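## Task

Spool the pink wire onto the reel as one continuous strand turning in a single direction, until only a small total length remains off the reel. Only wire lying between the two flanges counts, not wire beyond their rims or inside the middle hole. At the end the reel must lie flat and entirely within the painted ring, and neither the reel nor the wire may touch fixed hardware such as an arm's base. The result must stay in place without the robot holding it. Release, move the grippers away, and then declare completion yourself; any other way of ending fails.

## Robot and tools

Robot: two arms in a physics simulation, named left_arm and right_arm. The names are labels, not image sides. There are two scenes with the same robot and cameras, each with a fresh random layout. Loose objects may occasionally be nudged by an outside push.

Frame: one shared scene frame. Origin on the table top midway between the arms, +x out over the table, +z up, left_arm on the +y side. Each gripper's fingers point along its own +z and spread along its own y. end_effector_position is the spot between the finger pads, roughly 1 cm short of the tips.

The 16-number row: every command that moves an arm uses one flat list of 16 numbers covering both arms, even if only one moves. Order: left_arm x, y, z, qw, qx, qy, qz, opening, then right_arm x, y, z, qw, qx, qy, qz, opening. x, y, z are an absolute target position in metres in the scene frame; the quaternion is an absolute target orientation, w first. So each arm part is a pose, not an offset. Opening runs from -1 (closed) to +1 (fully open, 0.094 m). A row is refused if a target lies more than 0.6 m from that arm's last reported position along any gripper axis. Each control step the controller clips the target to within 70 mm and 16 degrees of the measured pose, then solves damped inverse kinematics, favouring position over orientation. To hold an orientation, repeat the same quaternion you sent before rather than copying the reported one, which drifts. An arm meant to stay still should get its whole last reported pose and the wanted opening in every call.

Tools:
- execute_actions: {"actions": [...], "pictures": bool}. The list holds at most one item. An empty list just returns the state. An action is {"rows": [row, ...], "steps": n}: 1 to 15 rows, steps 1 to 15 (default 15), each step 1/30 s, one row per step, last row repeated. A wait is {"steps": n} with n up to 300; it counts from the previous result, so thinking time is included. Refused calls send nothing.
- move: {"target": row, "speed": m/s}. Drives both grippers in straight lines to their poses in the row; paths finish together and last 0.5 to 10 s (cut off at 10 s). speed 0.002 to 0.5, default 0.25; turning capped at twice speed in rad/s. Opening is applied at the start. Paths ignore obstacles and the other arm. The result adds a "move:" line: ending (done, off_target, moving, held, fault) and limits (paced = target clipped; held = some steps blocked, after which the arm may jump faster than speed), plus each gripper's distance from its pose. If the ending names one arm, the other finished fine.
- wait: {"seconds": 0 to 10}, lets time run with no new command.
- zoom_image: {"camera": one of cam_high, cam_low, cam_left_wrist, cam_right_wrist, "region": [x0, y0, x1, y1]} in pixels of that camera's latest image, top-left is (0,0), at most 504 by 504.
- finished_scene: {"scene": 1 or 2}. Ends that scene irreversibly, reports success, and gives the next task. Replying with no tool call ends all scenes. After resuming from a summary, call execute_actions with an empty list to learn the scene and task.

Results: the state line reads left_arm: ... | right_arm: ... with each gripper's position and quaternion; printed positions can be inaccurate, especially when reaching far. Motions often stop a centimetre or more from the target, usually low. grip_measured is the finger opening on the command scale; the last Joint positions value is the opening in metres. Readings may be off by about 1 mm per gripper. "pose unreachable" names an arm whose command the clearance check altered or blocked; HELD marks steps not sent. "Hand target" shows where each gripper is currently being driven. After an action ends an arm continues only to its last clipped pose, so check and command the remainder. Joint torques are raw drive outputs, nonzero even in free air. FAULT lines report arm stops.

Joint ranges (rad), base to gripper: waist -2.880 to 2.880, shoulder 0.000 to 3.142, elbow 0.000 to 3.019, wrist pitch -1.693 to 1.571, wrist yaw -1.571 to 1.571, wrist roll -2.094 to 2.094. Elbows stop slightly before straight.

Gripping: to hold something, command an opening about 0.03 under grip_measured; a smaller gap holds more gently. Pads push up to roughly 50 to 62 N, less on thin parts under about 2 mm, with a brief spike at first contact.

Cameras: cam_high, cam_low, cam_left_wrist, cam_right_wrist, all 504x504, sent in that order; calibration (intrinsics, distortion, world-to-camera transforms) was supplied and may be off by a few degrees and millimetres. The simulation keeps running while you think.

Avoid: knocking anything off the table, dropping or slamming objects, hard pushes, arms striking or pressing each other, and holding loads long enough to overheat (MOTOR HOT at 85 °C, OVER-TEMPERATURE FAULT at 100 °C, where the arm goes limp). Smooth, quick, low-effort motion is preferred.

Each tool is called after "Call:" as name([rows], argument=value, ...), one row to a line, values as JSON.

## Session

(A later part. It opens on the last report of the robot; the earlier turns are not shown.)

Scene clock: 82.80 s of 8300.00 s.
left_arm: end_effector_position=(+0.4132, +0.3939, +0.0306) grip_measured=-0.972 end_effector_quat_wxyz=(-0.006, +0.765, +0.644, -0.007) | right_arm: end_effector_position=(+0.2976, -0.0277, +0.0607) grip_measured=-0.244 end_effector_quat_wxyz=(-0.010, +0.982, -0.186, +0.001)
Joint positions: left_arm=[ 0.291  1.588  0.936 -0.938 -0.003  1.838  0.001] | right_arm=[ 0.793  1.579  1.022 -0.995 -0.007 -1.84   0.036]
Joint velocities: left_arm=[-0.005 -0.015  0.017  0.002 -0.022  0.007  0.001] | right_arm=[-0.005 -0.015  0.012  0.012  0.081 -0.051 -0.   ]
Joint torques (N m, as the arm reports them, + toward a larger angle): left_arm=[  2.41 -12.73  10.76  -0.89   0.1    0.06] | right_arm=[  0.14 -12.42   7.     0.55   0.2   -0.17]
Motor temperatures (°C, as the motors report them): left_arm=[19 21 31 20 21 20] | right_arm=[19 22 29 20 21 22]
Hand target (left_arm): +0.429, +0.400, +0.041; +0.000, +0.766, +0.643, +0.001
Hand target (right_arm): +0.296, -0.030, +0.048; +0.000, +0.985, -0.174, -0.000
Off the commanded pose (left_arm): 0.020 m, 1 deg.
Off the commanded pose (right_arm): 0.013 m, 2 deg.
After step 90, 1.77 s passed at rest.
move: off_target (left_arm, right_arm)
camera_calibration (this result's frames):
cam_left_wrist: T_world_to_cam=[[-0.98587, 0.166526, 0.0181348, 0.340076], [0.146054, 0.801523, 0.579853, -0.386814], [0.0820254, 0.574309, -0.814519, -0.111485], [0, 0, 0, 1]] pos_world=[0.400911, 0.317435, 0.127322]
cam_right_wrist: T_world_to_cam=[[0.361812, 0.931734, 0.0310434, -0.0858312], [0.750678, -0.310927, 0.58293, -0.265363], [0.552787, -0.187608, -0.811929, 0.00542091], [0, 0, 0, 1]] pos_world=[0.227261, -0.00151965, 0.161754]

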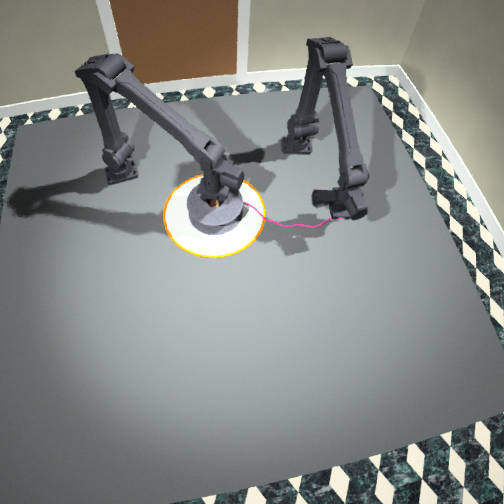

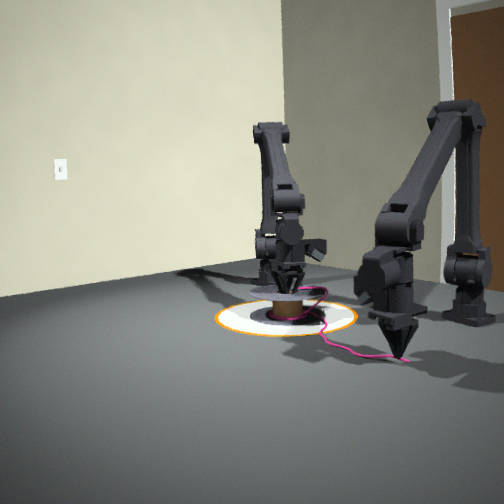

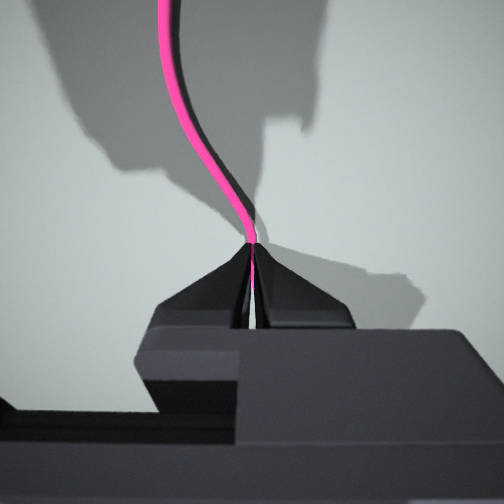

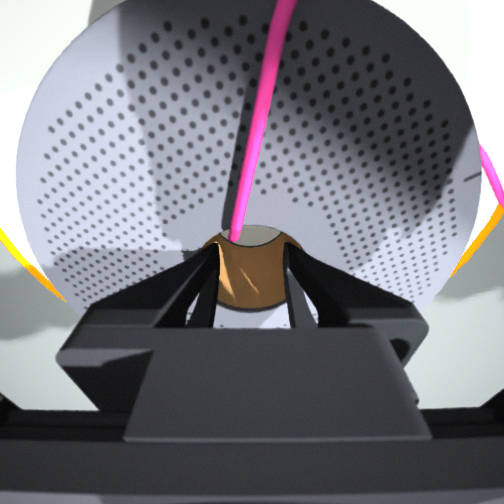

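Call:
move(target=[0.43,0.40,0.04,0,0.766,0.643,0,-1, 0.296,-0.03,0.048,0,-0.574,0.819,0,-1], speed=0.3)

Call:
move(target=[0.43,0.40,0.04,0,0.766,0.643,0,-1, 0.296,-0.03,0.048,0,0.174,0.985,0,-1], speed=0.3)

Call:
move(target=[0.43,0.40,0.04,0,0.766,0.643,0,-1, 0.296,-0.03,0.048,0,0.174,0.985,0,-0.2], speed=0.3)

Call:
move(target=[0.40,0.35,0.04,0,0.766,0.643,0,-1, 0.296,-0.03,0.048,0,-0.574,0.819,0,-0.2], speed=0.13)

Call:
zoom_image(camera="cam_low", region=[200,250,420,380])

Scene clock: 92.13 s of 8300.00 s.
left_arm: end_effector_position=(+0.4132, +0.3939, +0.0306) grip_measured=-0.972 end_effector_quat_wxyz=(-0.006, +0.765, +0.644, -0.007) | right_arm: end_effector_position=(+0.2982, -0.0281, +0.0607) grip_measured=-0.996 end_effector_quat_wxyz=(+0.008, -0.578, +0.816, +0.004)
Joint positions: left_arm=[ 0.291  1.588  0.936 -0.938 -0.003  1.838  0.001] | right_arm=[ 0.793  1.579  1.022 -0.995 -0.003 -0.305  0.   ]
Joint velocities: left_arm=[-0.015  0.005  0.002  0.002  0.007  0.051 -0.001] | right_arm=[-0.015  0.005 -0.007 -0.012 -0.037  0.037  0.   ]
Joint torques (N m, as the arm reports them, + toward a larger angle): left_arm=[  2.34 -12.56  10.73  -0.89   0.11   0.06] | right_arm=[  0.15 -12.52   7.09   0.66   0.12   0.16]
Motor temperatures (°C, as the motors report them): left_arm=[19 22 31 20 21 20] | right_arm=[19 22 29 20 21 22]
Hand target (left_arm): +0.429, +0.400, +0.040; +0.000, +0.766, +0.643, +0.000
Hand target (right_arm): +0.296, -0.030, +0.048; -0.000, -0.574, +0.819, +0.000
Off the commanded pose (left_arm): 0.020 m, 1 deg.
Off the commanded pose (right_arm): 0.013 m, 1 deg.
After step 90, 3.17 s passed at rest.
move: off_target (left_arm, right_arm)
camera_calibration (this result's frames):
cam_left_wrist: T_world_to_cam=[[-0.985807, 0.166902, 0.0181339, 0.339902], [0.14636, 0.801471, 0.579848, -0.38692], [0.0822441, 0.574272, -0.814523, -0.11156], [0, 0, 0, 1]] pos_world=[0.400882, 0.317441, 0.127322]
cam_right_wrist: T_world_to_cam=[[0.944595, -0.327923, 0.0143552, -0.293814], [-0.277338, -0.773962, 0.569269, 0.0284425], [-0.175566, -0.54171, -0.822026, 0.212875], [0, 0, 0, 1]] pos_world=[0.322797, 0.0409812, 0.163015]

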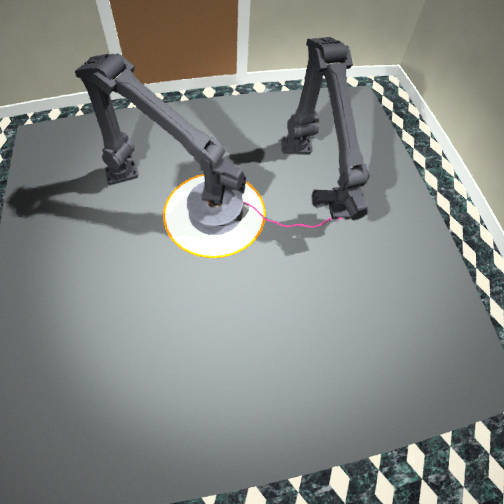

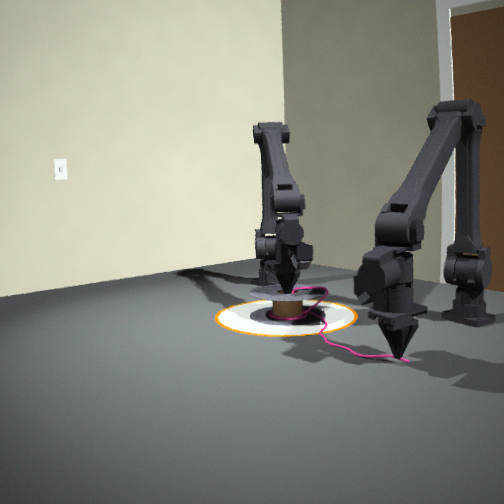

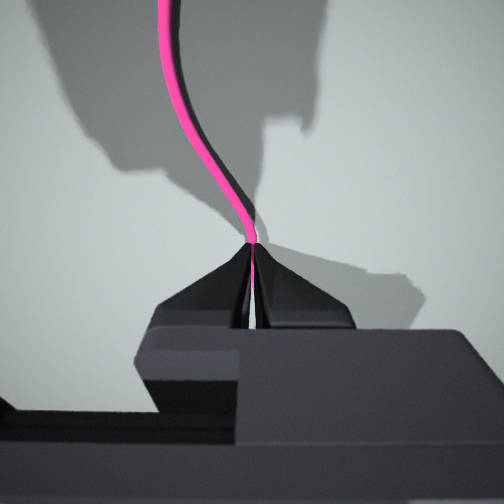

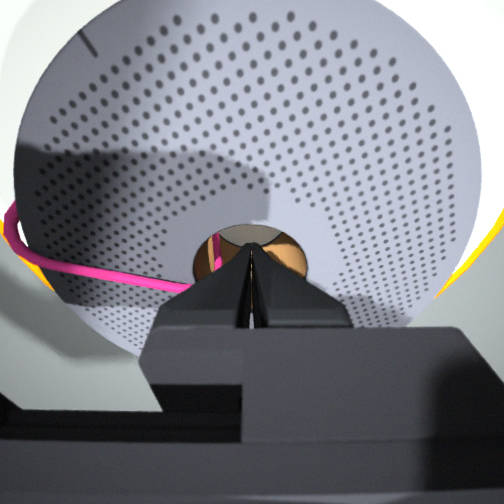

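Scene clock: 95.37 s of 8300.00 s.
left_arm: end_effector_position=(+0.4132, +0.3939, +0.0306) grip_measured=-0.972 end_effector_quat_wxyz=(-0.006, +0.765, +0.644, -0.007) | right_arm: end_effector_position=(+0.2984, -0.0283, +0.0607) grip_measured=-0.996 end_effector_quat_wxyz=(+0.004, +0.169, +0.986, +0.009)
Joint positions: left_arm=[ 0.291  1.588  0.936 -0.938 -0.003  1.838  0.001] | right_arm=[ 0.793  1.579  1.022 -0.995 -0.001  1.267  0.   ]
Joint velocities: left_arm=[-0.015  0.005 -0.007 -0.012 -0.007 -0.007  0.002] | right_arm=[-0.005 -0.005 -0.012 -0.012  0.095  0.066 -0.002]
Joint torques (N m, as the arm reports them, + toward a larger angle): left_arm=[  2.37 -12.5   10.74  -0.9    0.1    0.06] | right_arm=[  0.19 -12.48   7.03   0.6    0.18   0.18]
Motor temperatures (°C, as the motors report them): left_arm=[19 22 31 20 21 20] | right_arm=[19 22 29 20 21 22]
Hand target (left_arm): +0.429, +0.400, +0.040; +0.000, +0.766, +0.643, +0.000
Hand target (right_arm): +0.296, -0.030, +0.048; +0.000, +0.174, +0.985, -0.000
Off the commanded pose (left_arm): 0.020 m, 1 deg.
Off the commanded pose (right_arm): 0.013 m, 1 deg.
move: off_target (left_arm, right_arm)
camera_calibration (this result's frames):
cam_left_wrist: T_world_to_cam=[[-0.985807, 0.166902, 0.0181339, 0.339902], [0.14636, 0.801471, 0.579848, -0.38692], [0.0822441, 0.574272, -0.814523, -0.11156], [0, 0, 0, 1]] pos_world=[0.400882, 0.317441, 0.127322]
cam_right_wrist: T_world_to_cam=[[-0.329302, -0.9442, -0.00689214, 0.069953], [-0.769952, 0.264291, 0.580796, 0.204026], [-0.546566, 0.196564, -0.81402, 0.343917], [0, 0, 0, 1]] pos_world=[0.368099, -0.0554742, 0.16194]

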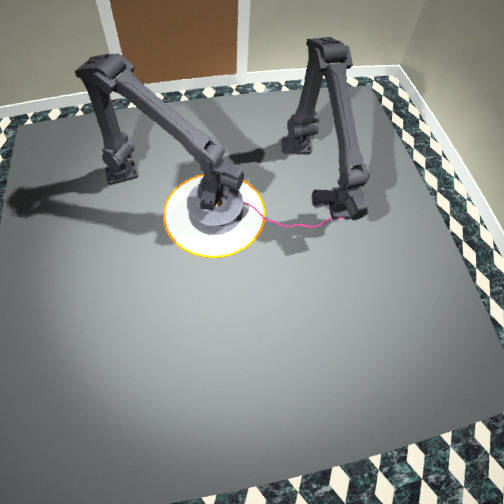

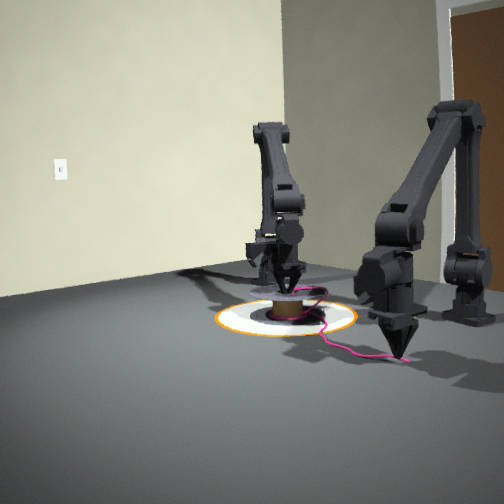

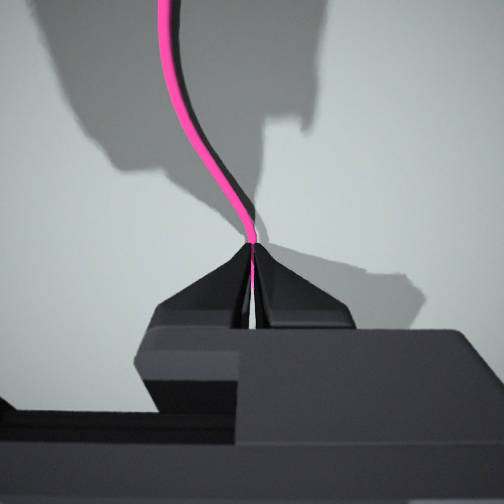

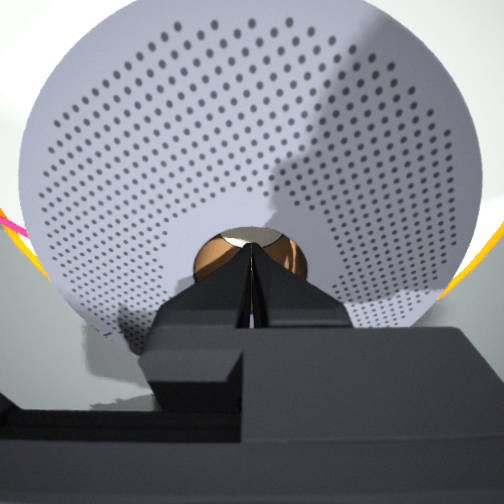

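Scene clock: 96.07 s of 8300.00 s.
left_arm: end_effector_position=(+0.4132, +0.3939, +0.0306) grip_measured=-0.972 end_effector_quat_wxyz=(-0.006, +0.765, +0.644, -0.007) | right_arm: end_effector_position=(+0.2983, -0.0282, +0.0607) grip_measured=-0.245 end_effector_quat_wxyz=(+0.003, +0.169, +0.986, +0.009)
Joint positions: left_arm=[ 0.291  1.588  0.936 -0.938 -0.003  1.838  0.001] | right_arm=[ 0.793  1.579  1.022 -0.995 -0.002  1.267  0.035]
Joint velocities: left_arm=[ 0.005  0.005 -0.002 -0.017  0.007 -0.051 -0.   ] | right_arm=[ 0.005 -0.005 -0.022 -0.012 -0.081 -0.081  0.   ]
Joint torques (N m, as the arm reports them, + toward a larger angle): left_arm=[  2.35 -12.54  10.74  -0.9    0.1    0.06] | right_arm=[  0.14 -12.48   7.02   0.6    0.18   0.18]
Motor temperatures (°C, as the motors report them): left_arm=[19 22 31 20 21 20] | right_arm=[19 22 29 20 21 22]
Hand target (left_arm): +0.429, +0.400, +0.040; +0.000, +0.766, +0.643, +0.000
Hand target (right_arm): +0.296, -0.030, +0.048; -0.000, +0.174, +0.985, +0.000
Off the commanded pose (left_arm): 0.020 m, 1 deg.
Off the commanded pose (right_arm): 0.013 m, 1 deg.
move: off_target (left_arm, right_arm)
camera_calibration (this result's frames):
cam_left_wrist: T_world_to_cam=[[-0.985807, 0.166902, 0.0181339, 0.339902], [0.14636, 0.801471, 0.579848, -0.38692], [0.0822441, 0.574272, -0.814523, -0.11156], [0, 0, 0, 1]] pos_world=[0.400882, 0.317441, 0.127322]
cam_right_wrist: T_world_to_cam=[[-0.329653, -0.944075, -0.0071248, 0.070115], [-0.769497, 0.264306, 0.581393, 0.203752], [-0.546995, 0.19714, -0.813592, 0.343962], [0, 0, 0, 1]] pos_world=[0.368046, -0.0554678, 0.161884]

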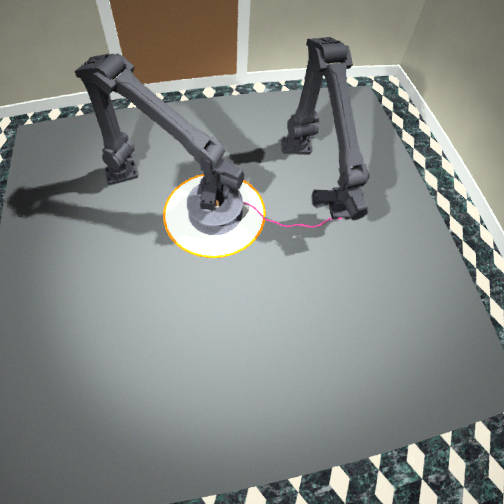

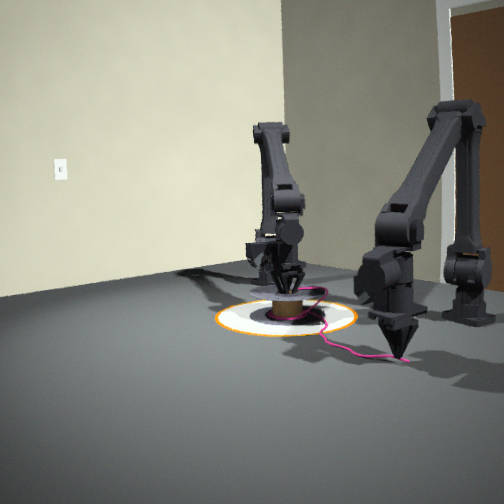

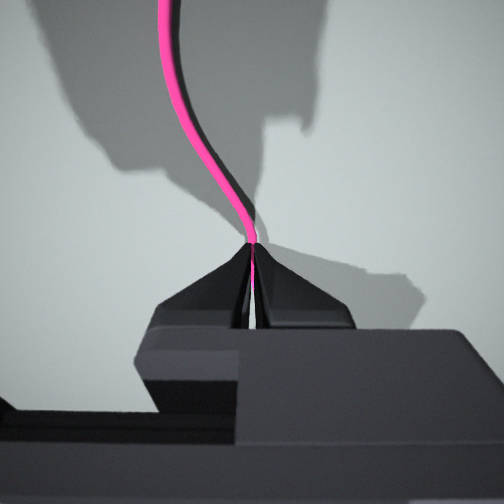

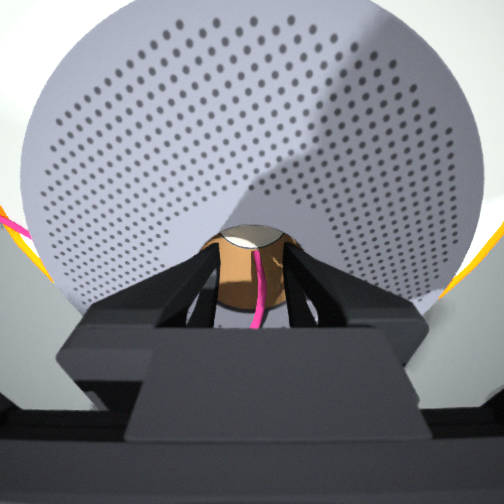

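Scene clock: 102.50 s of 8300.00 s.
left_arm: end_effector_position=(+0.4039, +0.3546, +0.0388) grip_measured=-0.972 end_effector_quat_wxyz=(-0.001, +0.767, +0.641, -0.000) | right_arm: end_effector_position=(+0.2973, -0.0273, +0.0607) grip_measured=-0.245 end_effector_quat_wxyz=(+0.007, -0.564, +0.825, +0.008)
Joint positions: left_arm=[ 0.192  1.538  0.902 -0.938 -0.001  1.747  0.001] | right_arm=[ 0.793  1.579  1.022 -0.994 -0.01  -0.272  0.035]
Joint velocities: left_arm=[-0.005 -0.005 -0.002 -0.002  0.066 -0.022  0.   ] | right_arm=[ 0.005 -0.024 -0.007  0.007 -0.007 -0.007 -0.   ]
Joint torques (N m, as the arm reports them, + toward a larger angle): left_arm=[  0.49 -13.94   6.    -0.13   0.16  -0.28] | right_arm=[  0.17 -12.54   7.1    0.66   0.38  -0.13]
Motor temperatures (°C, as the motors report them): left_arm=[19 22 30 20 21 20] | right_arm=[19 22 29 20 21 22]
Hand target (left_arm): +0.400, +0.349, +0.040; +0.001, +0.766, +0.643, -0.001
Hand target (right_arm): +0.296, -0.030, +0.048; -0.000, -0.574, +0.819, +0.000
Off the commanded pose (left_arm): 0.006 m, 0 deg.
Off the commanded pose (right_arm): 0.013 m, 2 deg.
move: off_target (right_arm)
camera_calibration (this result's frames):
cam_left_wrist: T_world_to_cam=[[-0.984673, 0.174404, 0.00184214, 0.334648], [0.142829, 0.800254, 0.582403, -0.357001], [0.100099, 0.573739, -0.812898, -0.0885804], [0, 0, 0, 1]] pos_world=[0.389376, 0.27815, 0.135295]
cam_right_wrist: T_world_to_cam=[[0.933305, -0.359011, 0.00723623, -0.28978], [-0.299463, -0.767064, 0.567393, 0.0356775], [-0.19815, -0.531718, -0.823415, 0.220222], [0, 0, 0, 1]] pos_world=[0.324774, 0.0404289, 0.163188]

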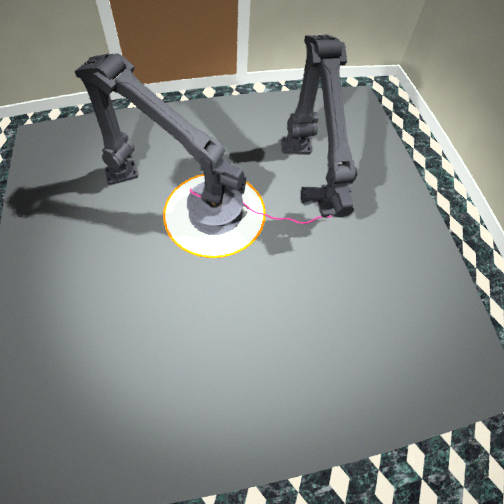

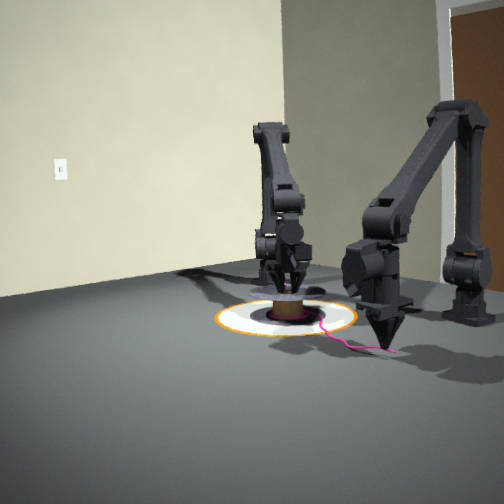

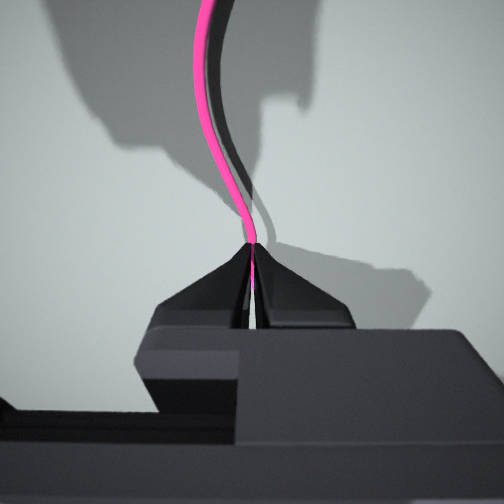

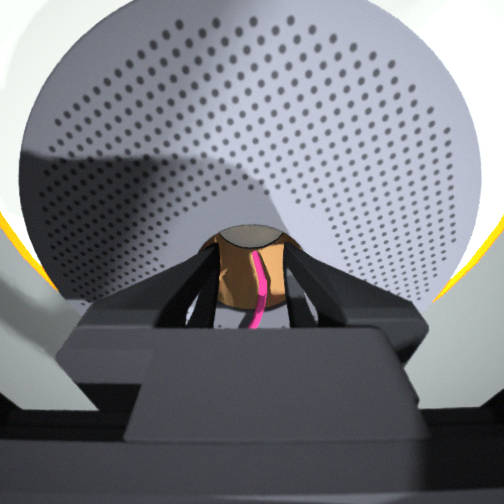

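Region (200, 250, 420, 380) of cam_low's 504x504 image, scaled by 2.291, with more detail than that image has; it fills the top 298 rows of this view, and the rest is white.

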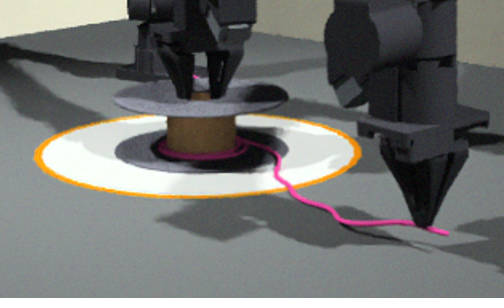

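Call:
move(target=[0.385,0.295,0.035,0,0.766,0.643,0,-1, 0.296,-0.03,0.048,0,-0.985,0.174,0,-0.2], speed=0.13)

Call:
move(target=[0.385,0.295,0.035,0,0.766,0.643,0,-1, 0.296,-0.03,0.048,0,-0.574,0.819,0,-1], speed=0.3)

Call:
move(target=[0.385,0.295,0.035,0,0.766,0.643,0,-1, 0.296,-0.03,0.048,0,0.174,0.985,0,-1], speed=0.3)

Call:
move(target=[0.385,0.295,0.035,0,0.766,0.643,0,-1, 0.296,-0.03,0.048,0,0.174,0.985,0,-0.2], speed=0.3)

Call:
zoom_image(camera="cam_low", region=[200,250,420,380])

Scene clock: 113.57 s of 8300.00 s.
left_arm: end_effector_position=(+0.3850, +0.2990, +0.0338) grip_measured=-0.972 end_effector_quat_wxyz=(-0.008, +0.767, +0.641, -0.007) | right_arm: end_effector_position=(+0.2979, -0.0278, +0.0607) grip_measured=-0.244 end_effector_quat_wxyz=(-0.010, +0.982, -0.187, +0.002)
Joint positions: left_arm=[ 0.041  1.524  0.869 -0.938 -0.     1.596  0.001] | right_arm=[ 0.793  1.579  1.022 -0.994 -0.005 -1.838  0.036]
Joint velocities: left_arm=[ 0.015 -0.005 -0.007  0.017 -0.022  0.095  0.   ] | right_arm=[-0.015  0.005  0.007  0.007  0.037  0.051 -0.001]
Joint torques (N m, as the arm reports them, + toward a larger angle): left_arm=[  0.46 -13.43   5.89   0.72   0.15  -0.26] | right_arm=[  0.17 -12.41   7.01   0.54   0.16  -0.19]
Motor temperatures (°C, as the motors report them): left_arm=[19 22 30 20 21 20] | right_arm=[19 22 29 20 21 22]
Hand target (left_arm): +0.385, +0.294, +0.035; +0.000, +0.766, +0.643, -0.002
Hand target (right_arm): +0.296, -0.030, +0.048; +0.000, +0.985, -0.174, -0.000
Off the commanded pose (left_arm): 0.004 m, 1 deg.
Off the commanded pose (right_arm): 0.013 m, 2 deg.
After step 90, 1.53 s passed at rest.
move: off_target (right_arm)
camera_calibration (this result's frames):
cam_left_wrist: T_world_to_cam=[[-0.984395, 0.174746, 0.0207527, 0.324944], [0.154054, 0.798764, 0.581587, -0.31077], [0.0850536, 0.575708, -0.813219, -0.0536818], [0, 0, 0, 1]] pos_world=[0.372314, 0.222355, 0.130341]
cam_right_wrist: T_world_to_cam=[[0.363572, 0.93105, 0.0309992, -0.0863911], [0.74925, -0.312029, 0.584176, -0.265269], [0.55357, -0.189164, -0.811035, 0.00492788], [0, 0, 0, 1]] pos_world=[0.227435, -0.00140525, 0.161639]

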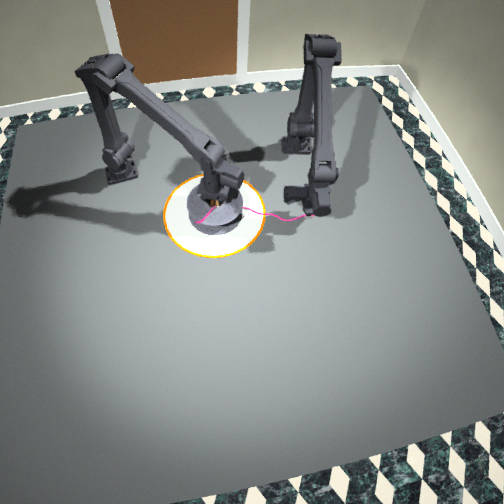

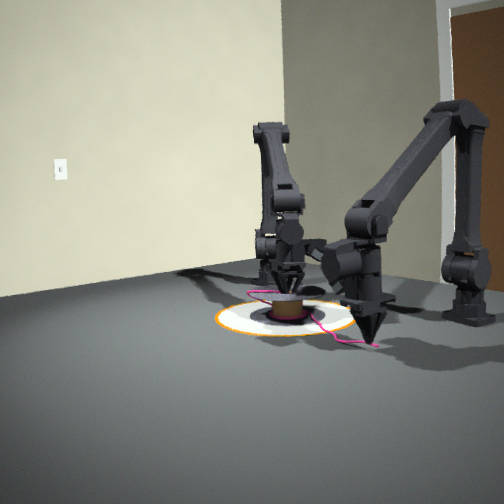

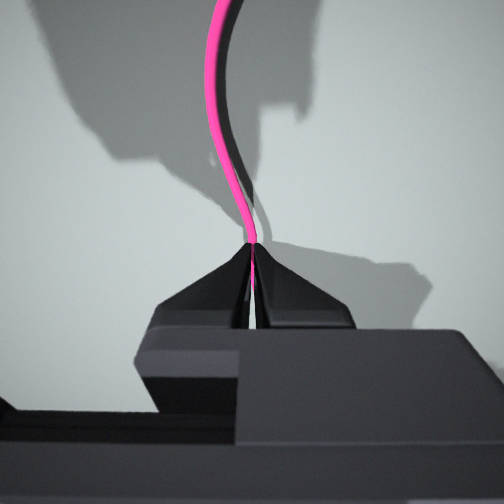

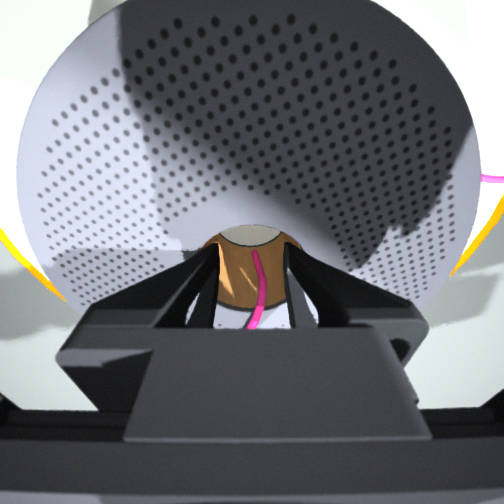

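Scene clock: 116.73 s of 8300.00 s.
left_arm: end_effector_position=(+0.3851, +0.2990, +0.0340) grip_measured=-0.972 end_effector_quat_wxyz=(-0.008, +0.767, +0.641, -0.007) | right_arm: end_effector_position=(+0.2983, -0.0280, +0.0608) grip_measured=-0.996 end_effector_quat_wxyz=(+0.009, -0.578, +0.816, +0.004)
Joint positions: left_arm=[ 0.041  1.523  0.869 -0.938 -0.     1.596  0.001] | right_arm=[ 0.793  1.579  1.022 -0.994 -0.003 -0.305  0.   ]
Joint velocities: left_arm=[-0.015  0.005 -0.012  0.007 -0.037 -0.095 -0.   ] | right_arm=[ 0.005 -0.015  0.022  0.002 -0.066 -0.022  0.001]
Joint torques (N m, as the arm reports them, + toward a larger angle): left_arm=[  0.52 -13.5    5.93   0.71   0.08  -0.26] | right_arm=[  0.15 -12.52   7.08   0.65   0.11   0.16]
Motor temperatures (°C, as the motors report them): left_arm=[19 22 29 20 21 20] | right_arm=[19 22 29 20 21 22]
Hand target (left_arm): +0.385, +0.295, +0.035; +0.000, +0.766, +0.643, -0.000
Hand target (right_arm): +0.296, -0.030, +0.048; -0.000, -0.574, +0.819, +0.000
Off the commanded pose (left_arm): 0.004 m, 1 deg.
Off the commanded pose (right_arm): 0.013 m, 1 deg.
move: off_target (right_arm)
camera_calibration (this result's frames):
cam_left_wrist: T_world_to_cam=[[-0.98441, 0.174749, 0.0199901, 0.325043], [0.153616, 0.798832, 0.58161, -0.310779], [0.0856668, 0.575613, -0.813222, -0.0536735], [0, 0, 0, 1]] pos_world=[0.372314, 0.222355, 0.130606]
cam_right_wrist: T_world_to_cam=[[0.944589, -0.327932, 0.0145874, -0.293866], [-0.277598, -0.774309, 0.568669, 0.0285537], [-0.17519, -0.541208, -0.822437, 0.212993], [0, 0, 0, 1]] pos_world=[0.322823, 0.041015, 0.163223]

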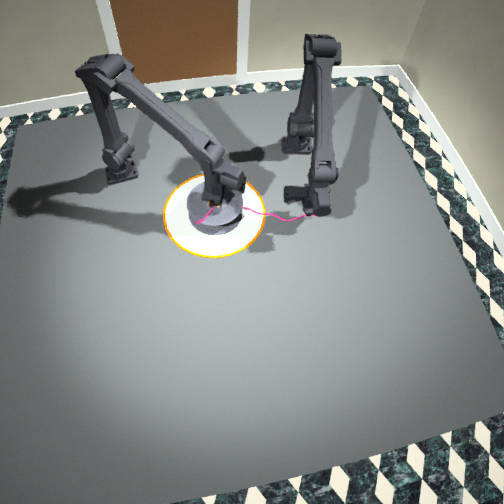

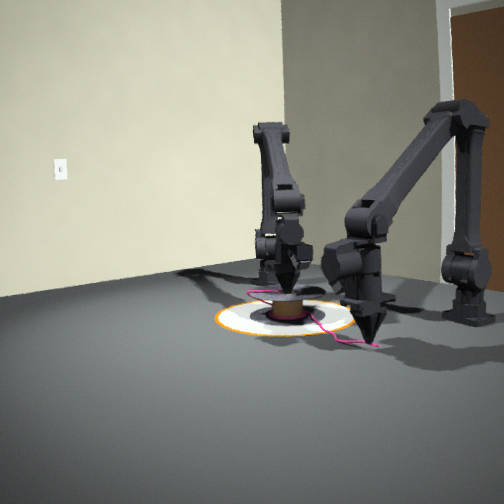

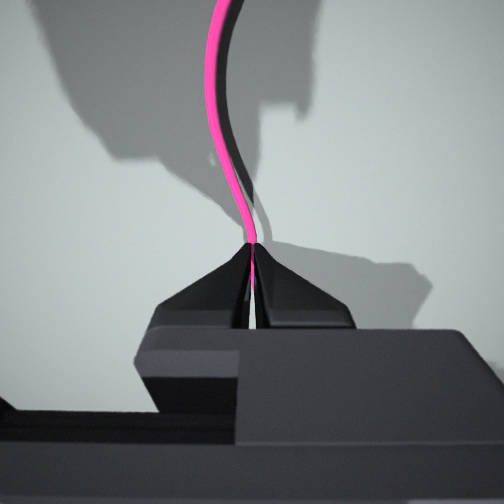

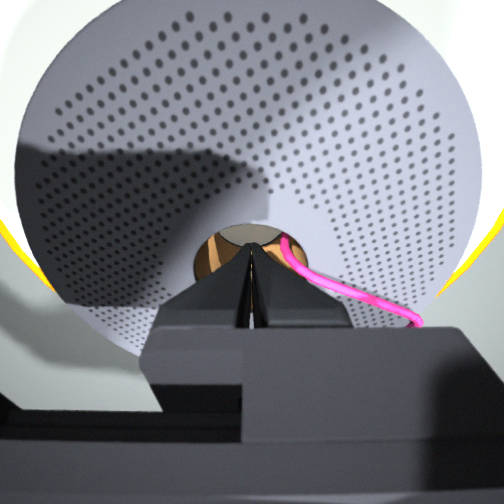

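Scene clock: 119.97 s of 8300.00 s.
left_arm: end_effector_position=(+0.3851, +0.2990, +0.0340) grip_measured=-0.972 end_effector_quat_wxyz=(-0.008, +0.767, +0.641, -0.007) | right_arm: end_effector_position=(+0.2985, -0.0282, +0.0608) grip_measured=-0.996 end_effector_quat_wxyz=(+0.004, +0.169, +0.986, +0.009)
Joint positions: left_arm=[ 0.041  1.523  0.869 -0.938 -0.     1.596  0.001] | right_arm=[ 0.793  1.579  1.022 -0.994 -0.001  1.267  0.   ]
Joint velocities: left_arm=[-0.005 -0.005 -0.022  0.002 -0.037  0.007  0.   ] | right_arm=[-0.015 -0.015 -0.002  0.007 -0.037 -0.051  0.   ]
Joint torques (N m, as the arm reports them, + toward a larger angle): left_arm=[  0.57 -13.49   5.92   0.72   0.07  -0.26] | right_arm=[  0.16 -12.44   7.03   0.58   0.17   0.13]
Motor temperatures (°C, as the motors report them): left_arm=[19 22 29 20 21 20] | right_arm=[19 22 29 20 21 22]
Hand target (left_arm): +0.385, +0.295, +0.035; +0.000, +0.766, +0.643, -0.000
Hand target (right_arm): +0.296, -0.030, +0.048; +0.000, +0.174, +0.985, +0.000
Off the commanded pose (left_arm): 0.004 m, 1 deg.
Off the commanded pose (right_arm): 0.013 m, 1 deg.
move: off_target (right_arm)
camera_calibration (this result's frames):
cam_left_wrist: T_world_to_cam=[[-0.98441, 0.174749, 0.0199901, 0.325043], [0.153616, 0.798832, 0.58161, -0.310779], [0.0856668, 0.575613, -0.813222, -0.0536735], [0, 0, 0, 1]] pos_world=[0.372314, 0.222355, 0.130606]
cam_right_wrist: T_world_to_cam=[[-0.329298, -0.944195, -0.00761919, 0.0701121], [-0.770218, 0.263937, 0.580605, 0.204047], [-0.546194, 0.197061, -0.81415, 0.343973], [0, 0, 0, 1]] pos_world=[0.368125, -0.0554396, 0.162109]

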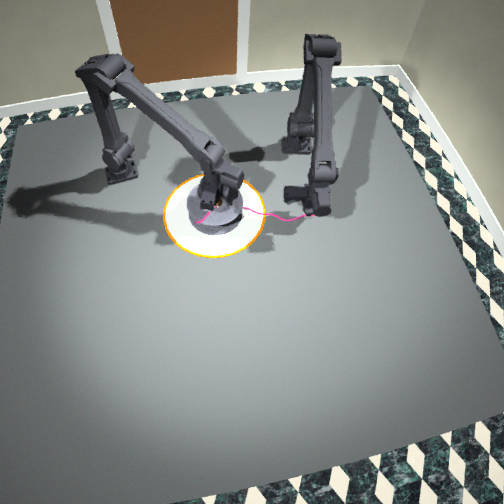

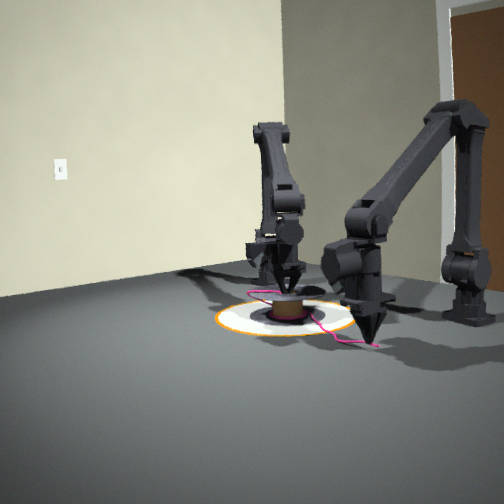

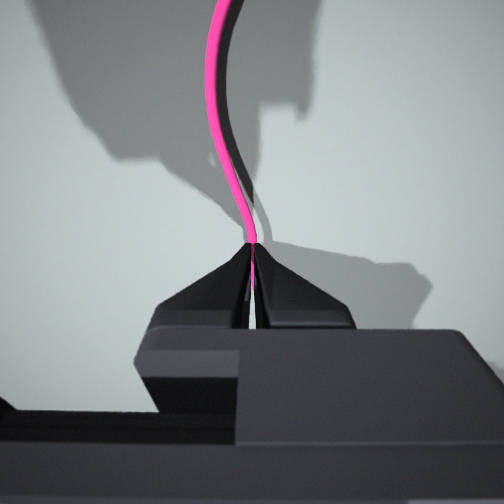

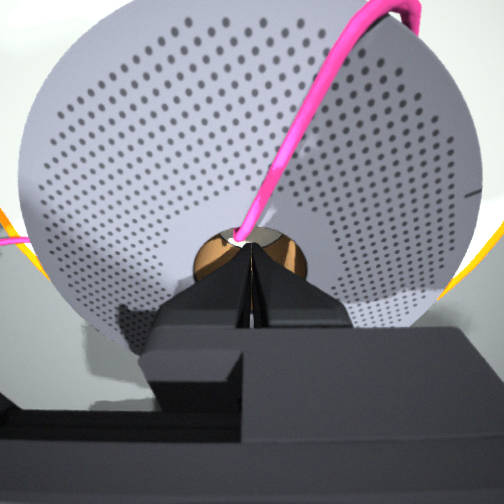

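Scene clock: 120.67 s of 8300.00 s.
left_arm: end_effector_position=(+0.3851, +0.2990, +0.0340) grip_measured=-0.972 end_effector_quat_wxyz=(-0.008, +0.767, +0.641, -0.007) | right_arm: end_effector_position=(+0.2984, -0.0281, +0.0608) grip_measured=-0.246 end_effector_quat_wxyz=(+0.004, +0.169, +0.986, +0.009)
Joint positions: left_arm=[ 0.041  1.523  0.869 -0.938 -0.     1.596  0.001] | right_arm=[ 0.793  1.579  1.022 -0.994 -0.002  1.267  0.035]
Joint velocities: left_arm=[ 0.005 -0.015 -0.007  0.002  0.007 -0.007 -0.001] | right_arm=[-0.005  0.005 -0.017 -0.002  0.081 -0.022 -0.001]
Joint torques (N m, as the arm reports them, + toward a larger angle): left_arm=[  0.59 -13.43   5.92   0.73   0.07  -0.26] | right_arm=[  0.16 -12.46   7.03   0.58   0.18   0.18]
Motor temperatures (°C, as the motors report them): left_arm=[19 22 29 20 21 20] | right_arm=[19 22 29 20 21 22]
Hand target (left_arm): +0.385, +0.295, +0.035; +0.000, +0.766, +0.643, -0.000
Hand target (right_arm): +0.296, -0.030, +0.048; -0.000, +0.174, +0.985, -0.000
Off the commanded pose (left_arm): 0.004 m, 1 deg.
Off the commanded pose (right_arm): 0.013 m, 1 deg.
move: off_target (right_arm)
camera_calibration (this result's frames):
cam_left_wrist: T_world_to_cam=[[-0.98441, 0.174749, 0.0199901, 0.325043], [0.153616, 0.798832, 0.58161, -0.310779], [0.0856668, 0.575613, -0.813222, -0.0536735], [0, 0, 0, 1]] pos_world=[0.372314, 0.222355, 0.130606]
cam_right_wrist: T_world_to_cam=[[-0.329654, -0.94407, -0.00773647, 0.0702487], [-0.769938, 0.264089, 0.580906, 0.203899], [-0.546373, 0.197455, -0.813934, 0.343989], [0, 0, 0, 1]] pos_world=[0.368093, -0.0554499, 0.162081]

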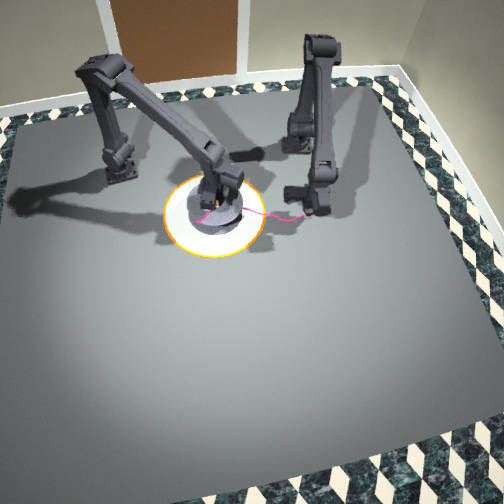

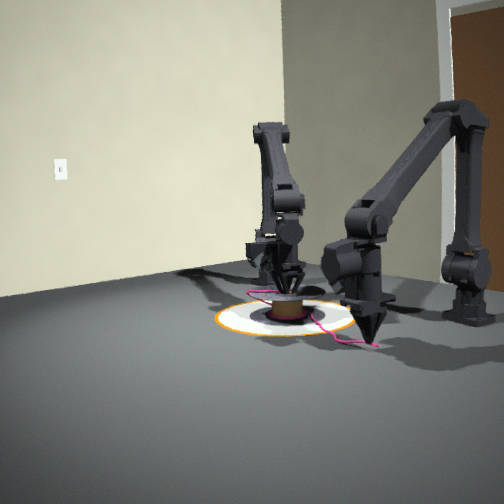

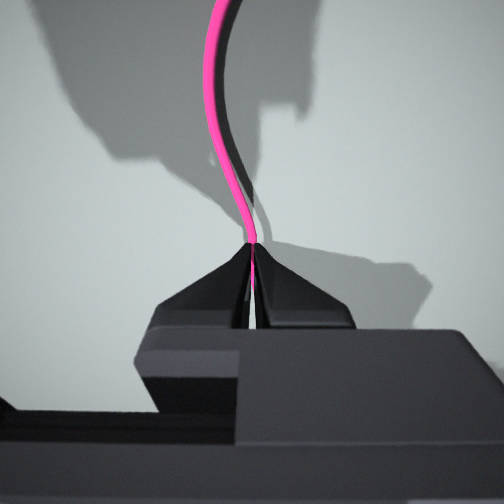

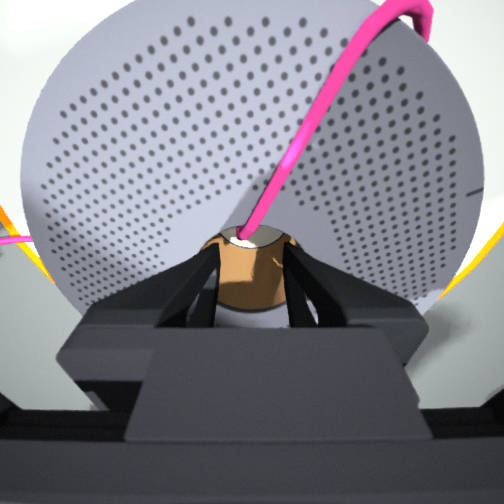

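Region (200, 250, 420, 380) of cam_low's 504x504 image, scaled by 2.291, with more detail than that image has; it fills the top 298 rows of this view, and the rest is white.

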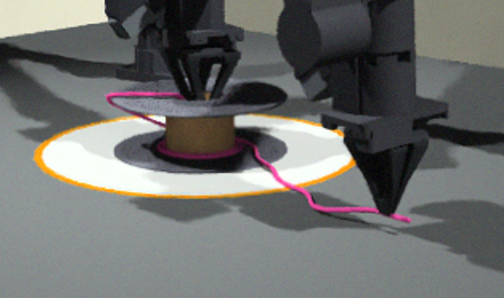

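Call:
move(target=[0.325,0.245,0.035,0,0.73,0.68,0,-1, 0.296,-0.03,0.048,0,-0.574,0.819,0,-0.2], speed=0.13)

Call:
move(target=[0.268,0.185,0.03,0,0.68,0.73,0,-1, 0.296,-0.03,0.048,0,-0.985,0.174,0,-0.2], speed=0.13)

Call:
zoom_image(camera="cam_low", region=[200,250,420,380])

Scene clock: 133.87 s of 8300.00 s.
left_arm: end_effector_position=(+0.3257, +0.2479, +0.0344) grip_measured=-0.972 end_effector_quat_wxyz=(-0.008, +0.734, +0.679, -0.005) | right_arm: end_effector_position=(+0.2973, -0.0273, +0.0608) grip_measured=-0.246 end_effector_quat_wxyz=(+0.008, -0.564, +0.826, +0.008)
Joint positions: left_arm=[-0.142  1.409  0.747 -0.927  0.002  1.311  0.001] | right_arm=[ 0.793  1.579  1.022 -0.994 -0.01  -0.272  0.035]
Joint velocities: left_arm=[-0.005 -0.015  0.007  0.007  0.022 -0.081 -0.001] | right_arm=[-0.005 -0.005 -0.002  0.002  0.037 -0.051  0.001]
Joint torques (N m, as the arm reports them, + toward a larger angle): left_arm=[  0.44 -11.11   5.9    0.71   0.14  -0.28] | right_arm=[  0.18 -12.52   7.11   0.64   0.38  -0.14]
Motor temperatures (°C, as the motors report them): left_arm=[19 22 29 20 21 20] | right_arm=[19 22 29 20 21 22]
Hand target (left_arm): +0.324, +0.244, +0.035; +0.000, +0.732, +0.681, -0.002
Hand target (right_arm): +0.296, -0.030, +0.048; -0.000, -0.574, +0.819, +0.000
Off the commanded pose (left_arm): 0.003 m, 1 deg.
Off the commanded pose (right_arm): 0.013 m, 2 deg.
After step 90, 3.77 s passed at rest.
move: off_target (right_arm)
camera_calibration (this result's frames):
cam_left_wrist: T_world_to_cam=[[-0.997135, 0.0733203, 0.018573, 0.30484], [0.0703226, 0.808287, 0.584574, -0.236442], [0.0278488, 0.584206, -0.811128, -0.00225279], [0, 0, 0, 1]] pos_world=[0.320656, 0.170078, 0.130729]
cam_right_wrist: T_world_to_cam=[[0.933167, -0.359369, 0.00733217, -0.289763], [-0.29988, -0.767124, 0.567092, 0.035753], [-0.198171, -0.53139, -0.823622, 0.22039], [0, 0, 0, 1]] pos_world=[0.324793, 0.0404083, 0.163367]

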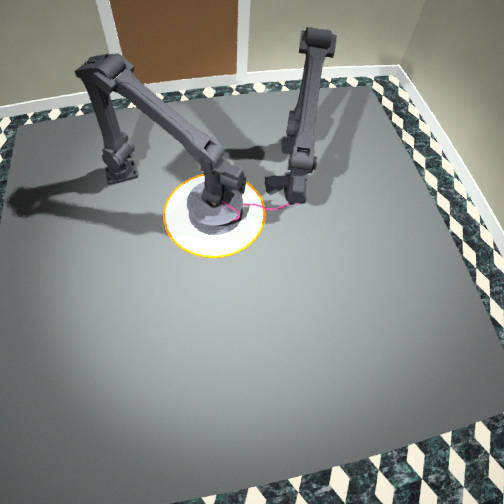

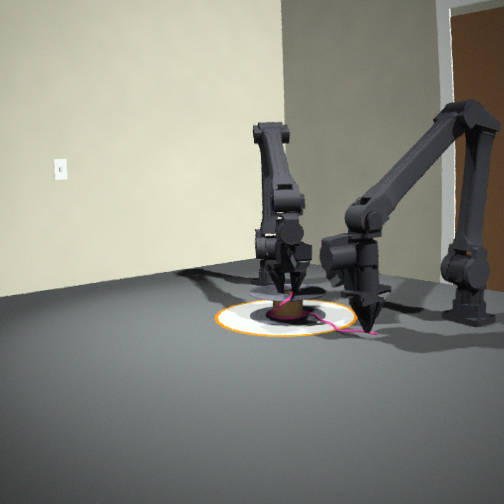

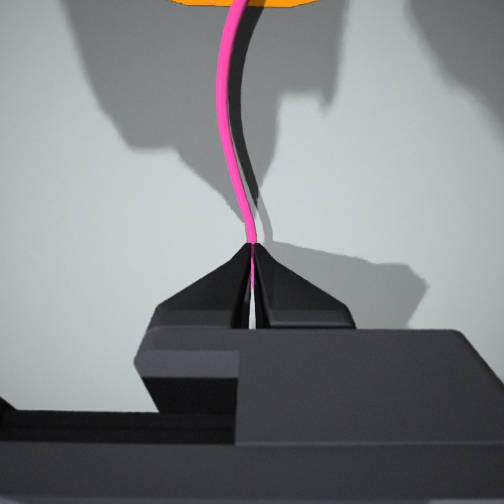

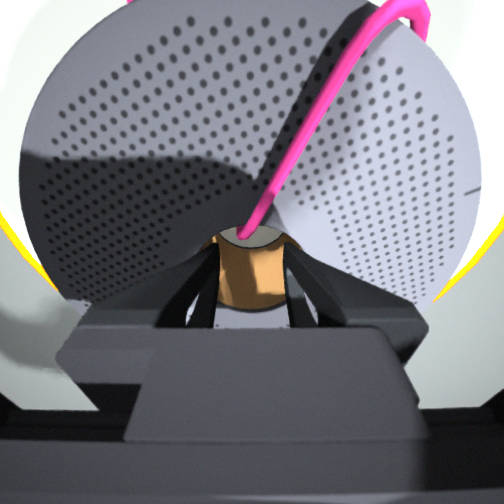

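Scene clock: 140.43 s of 8300.00 s.
left_arm: end_effector_position=(+0.2694, +0.1868, +0.0301) grip_measured=-0.973 end_effector_quat_wxyz=(-0.008, +0.684, +0.730, -0.003) | right_arm: end_effector_position=(+0.2979, -0.0277, +0.0608) grip_measured=-0.245 end_effector_quat_wxyz=(-0.010, +0.982, -0.187, +0.002)
Joint positions: left_arm=[-0.397  1.357  0.681 -0.912  0.003  0.913  0.001] | right_arm=[ 0.793  1.579  1.022 -0.994 -0.006 -1.837  0.035]
Joint velocities: left_arm=[-0.005 -0.015  0.002 -0.017 -0.051 -0.007  0.001] | right_arm=[-0.015 -0.015  0.012 -0.002 -0.037 -0.007 -0.   ]
Joint torques (N m, as the arm reports them, + toward a larger angle): left_arm=[  0.5  -10.     5.79   0.7    0.11  -0.28] | right_arm=[  0.16 -12.38   7.01   0.54   0.17  -0.16]
Motor temperatures (°C, as the motors report them): left_arm=[19 22 29 20 21 20] | right_arm=[19 22 29 20 21 22]
Hand target (left_arm): +0.267, +0.184, +0.030; -0.000, +0.682, +0.732, -0.003
Hand target (right_arm): +0.296, -0.030, +0.048; +0.000, +0.985, -0.174, -0.000
Off the commanded pose (left_arm): 0.002 m, 1 deg.
Off the commanded pose (right_arm): 0.013 m, 2 deg.
move: off_target (right_arm)
camera_calibration (this result's frames):
cam_left_wrist: T_world_to_cam=[[-0.997537, -0.0684888, 0.0151459, 0.279973], [-0.0464875, 0.807215, 0.588424, -0.148953], [-0.0525264, 0.58627, -0.808411, 0.05274], [0, 0, 0, 1]] pos_world=[0.275129, 0.108492, 0.126043]
cam_right_wrist: T_world_to_cam=[[0.364278, 0.930759, 0.0314684, -0.0866859], [0.749067, -0.31291, 0.58394, -0.265268], [0.553354, -0.189144, -0.811187, 0.00515778], [0, 0, 0, 1]] pos_world=[0.227427, -0.00134587, 0.161812]

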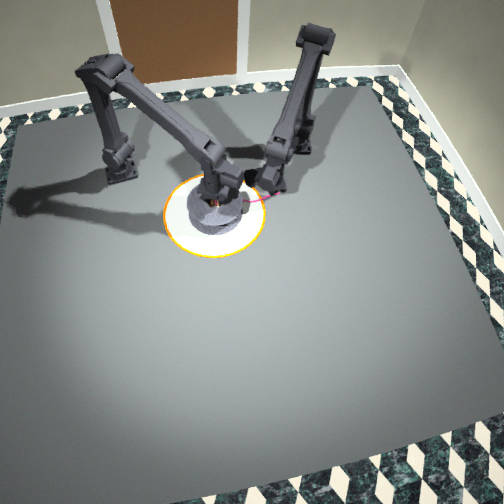

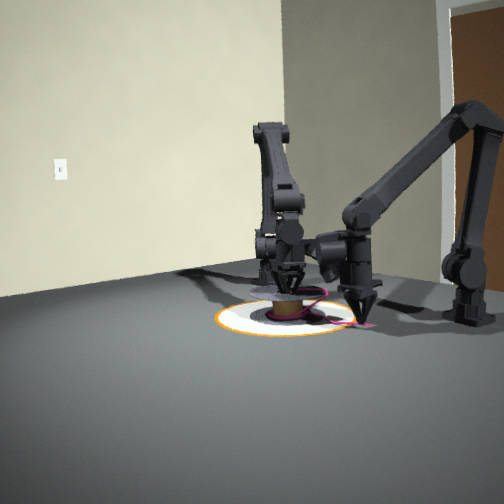

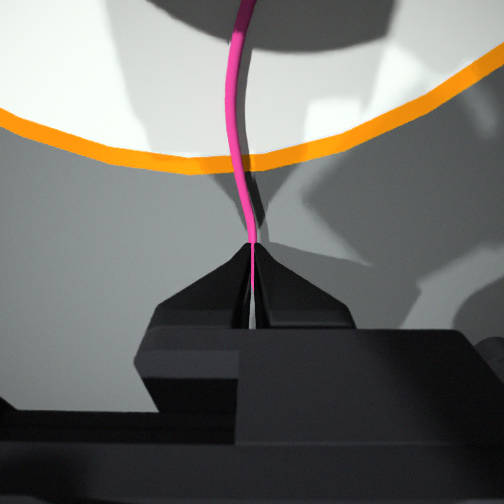

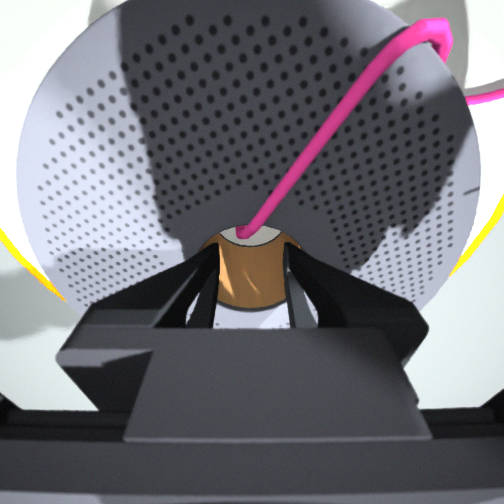

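Region (200, 250, 420, 380) of cam_low's 504x504 image, scaled by 2.291, with more detail than that image has; it fills the top 298 rows of this view, and the rest is white.

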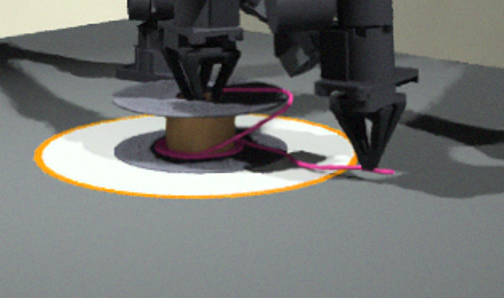

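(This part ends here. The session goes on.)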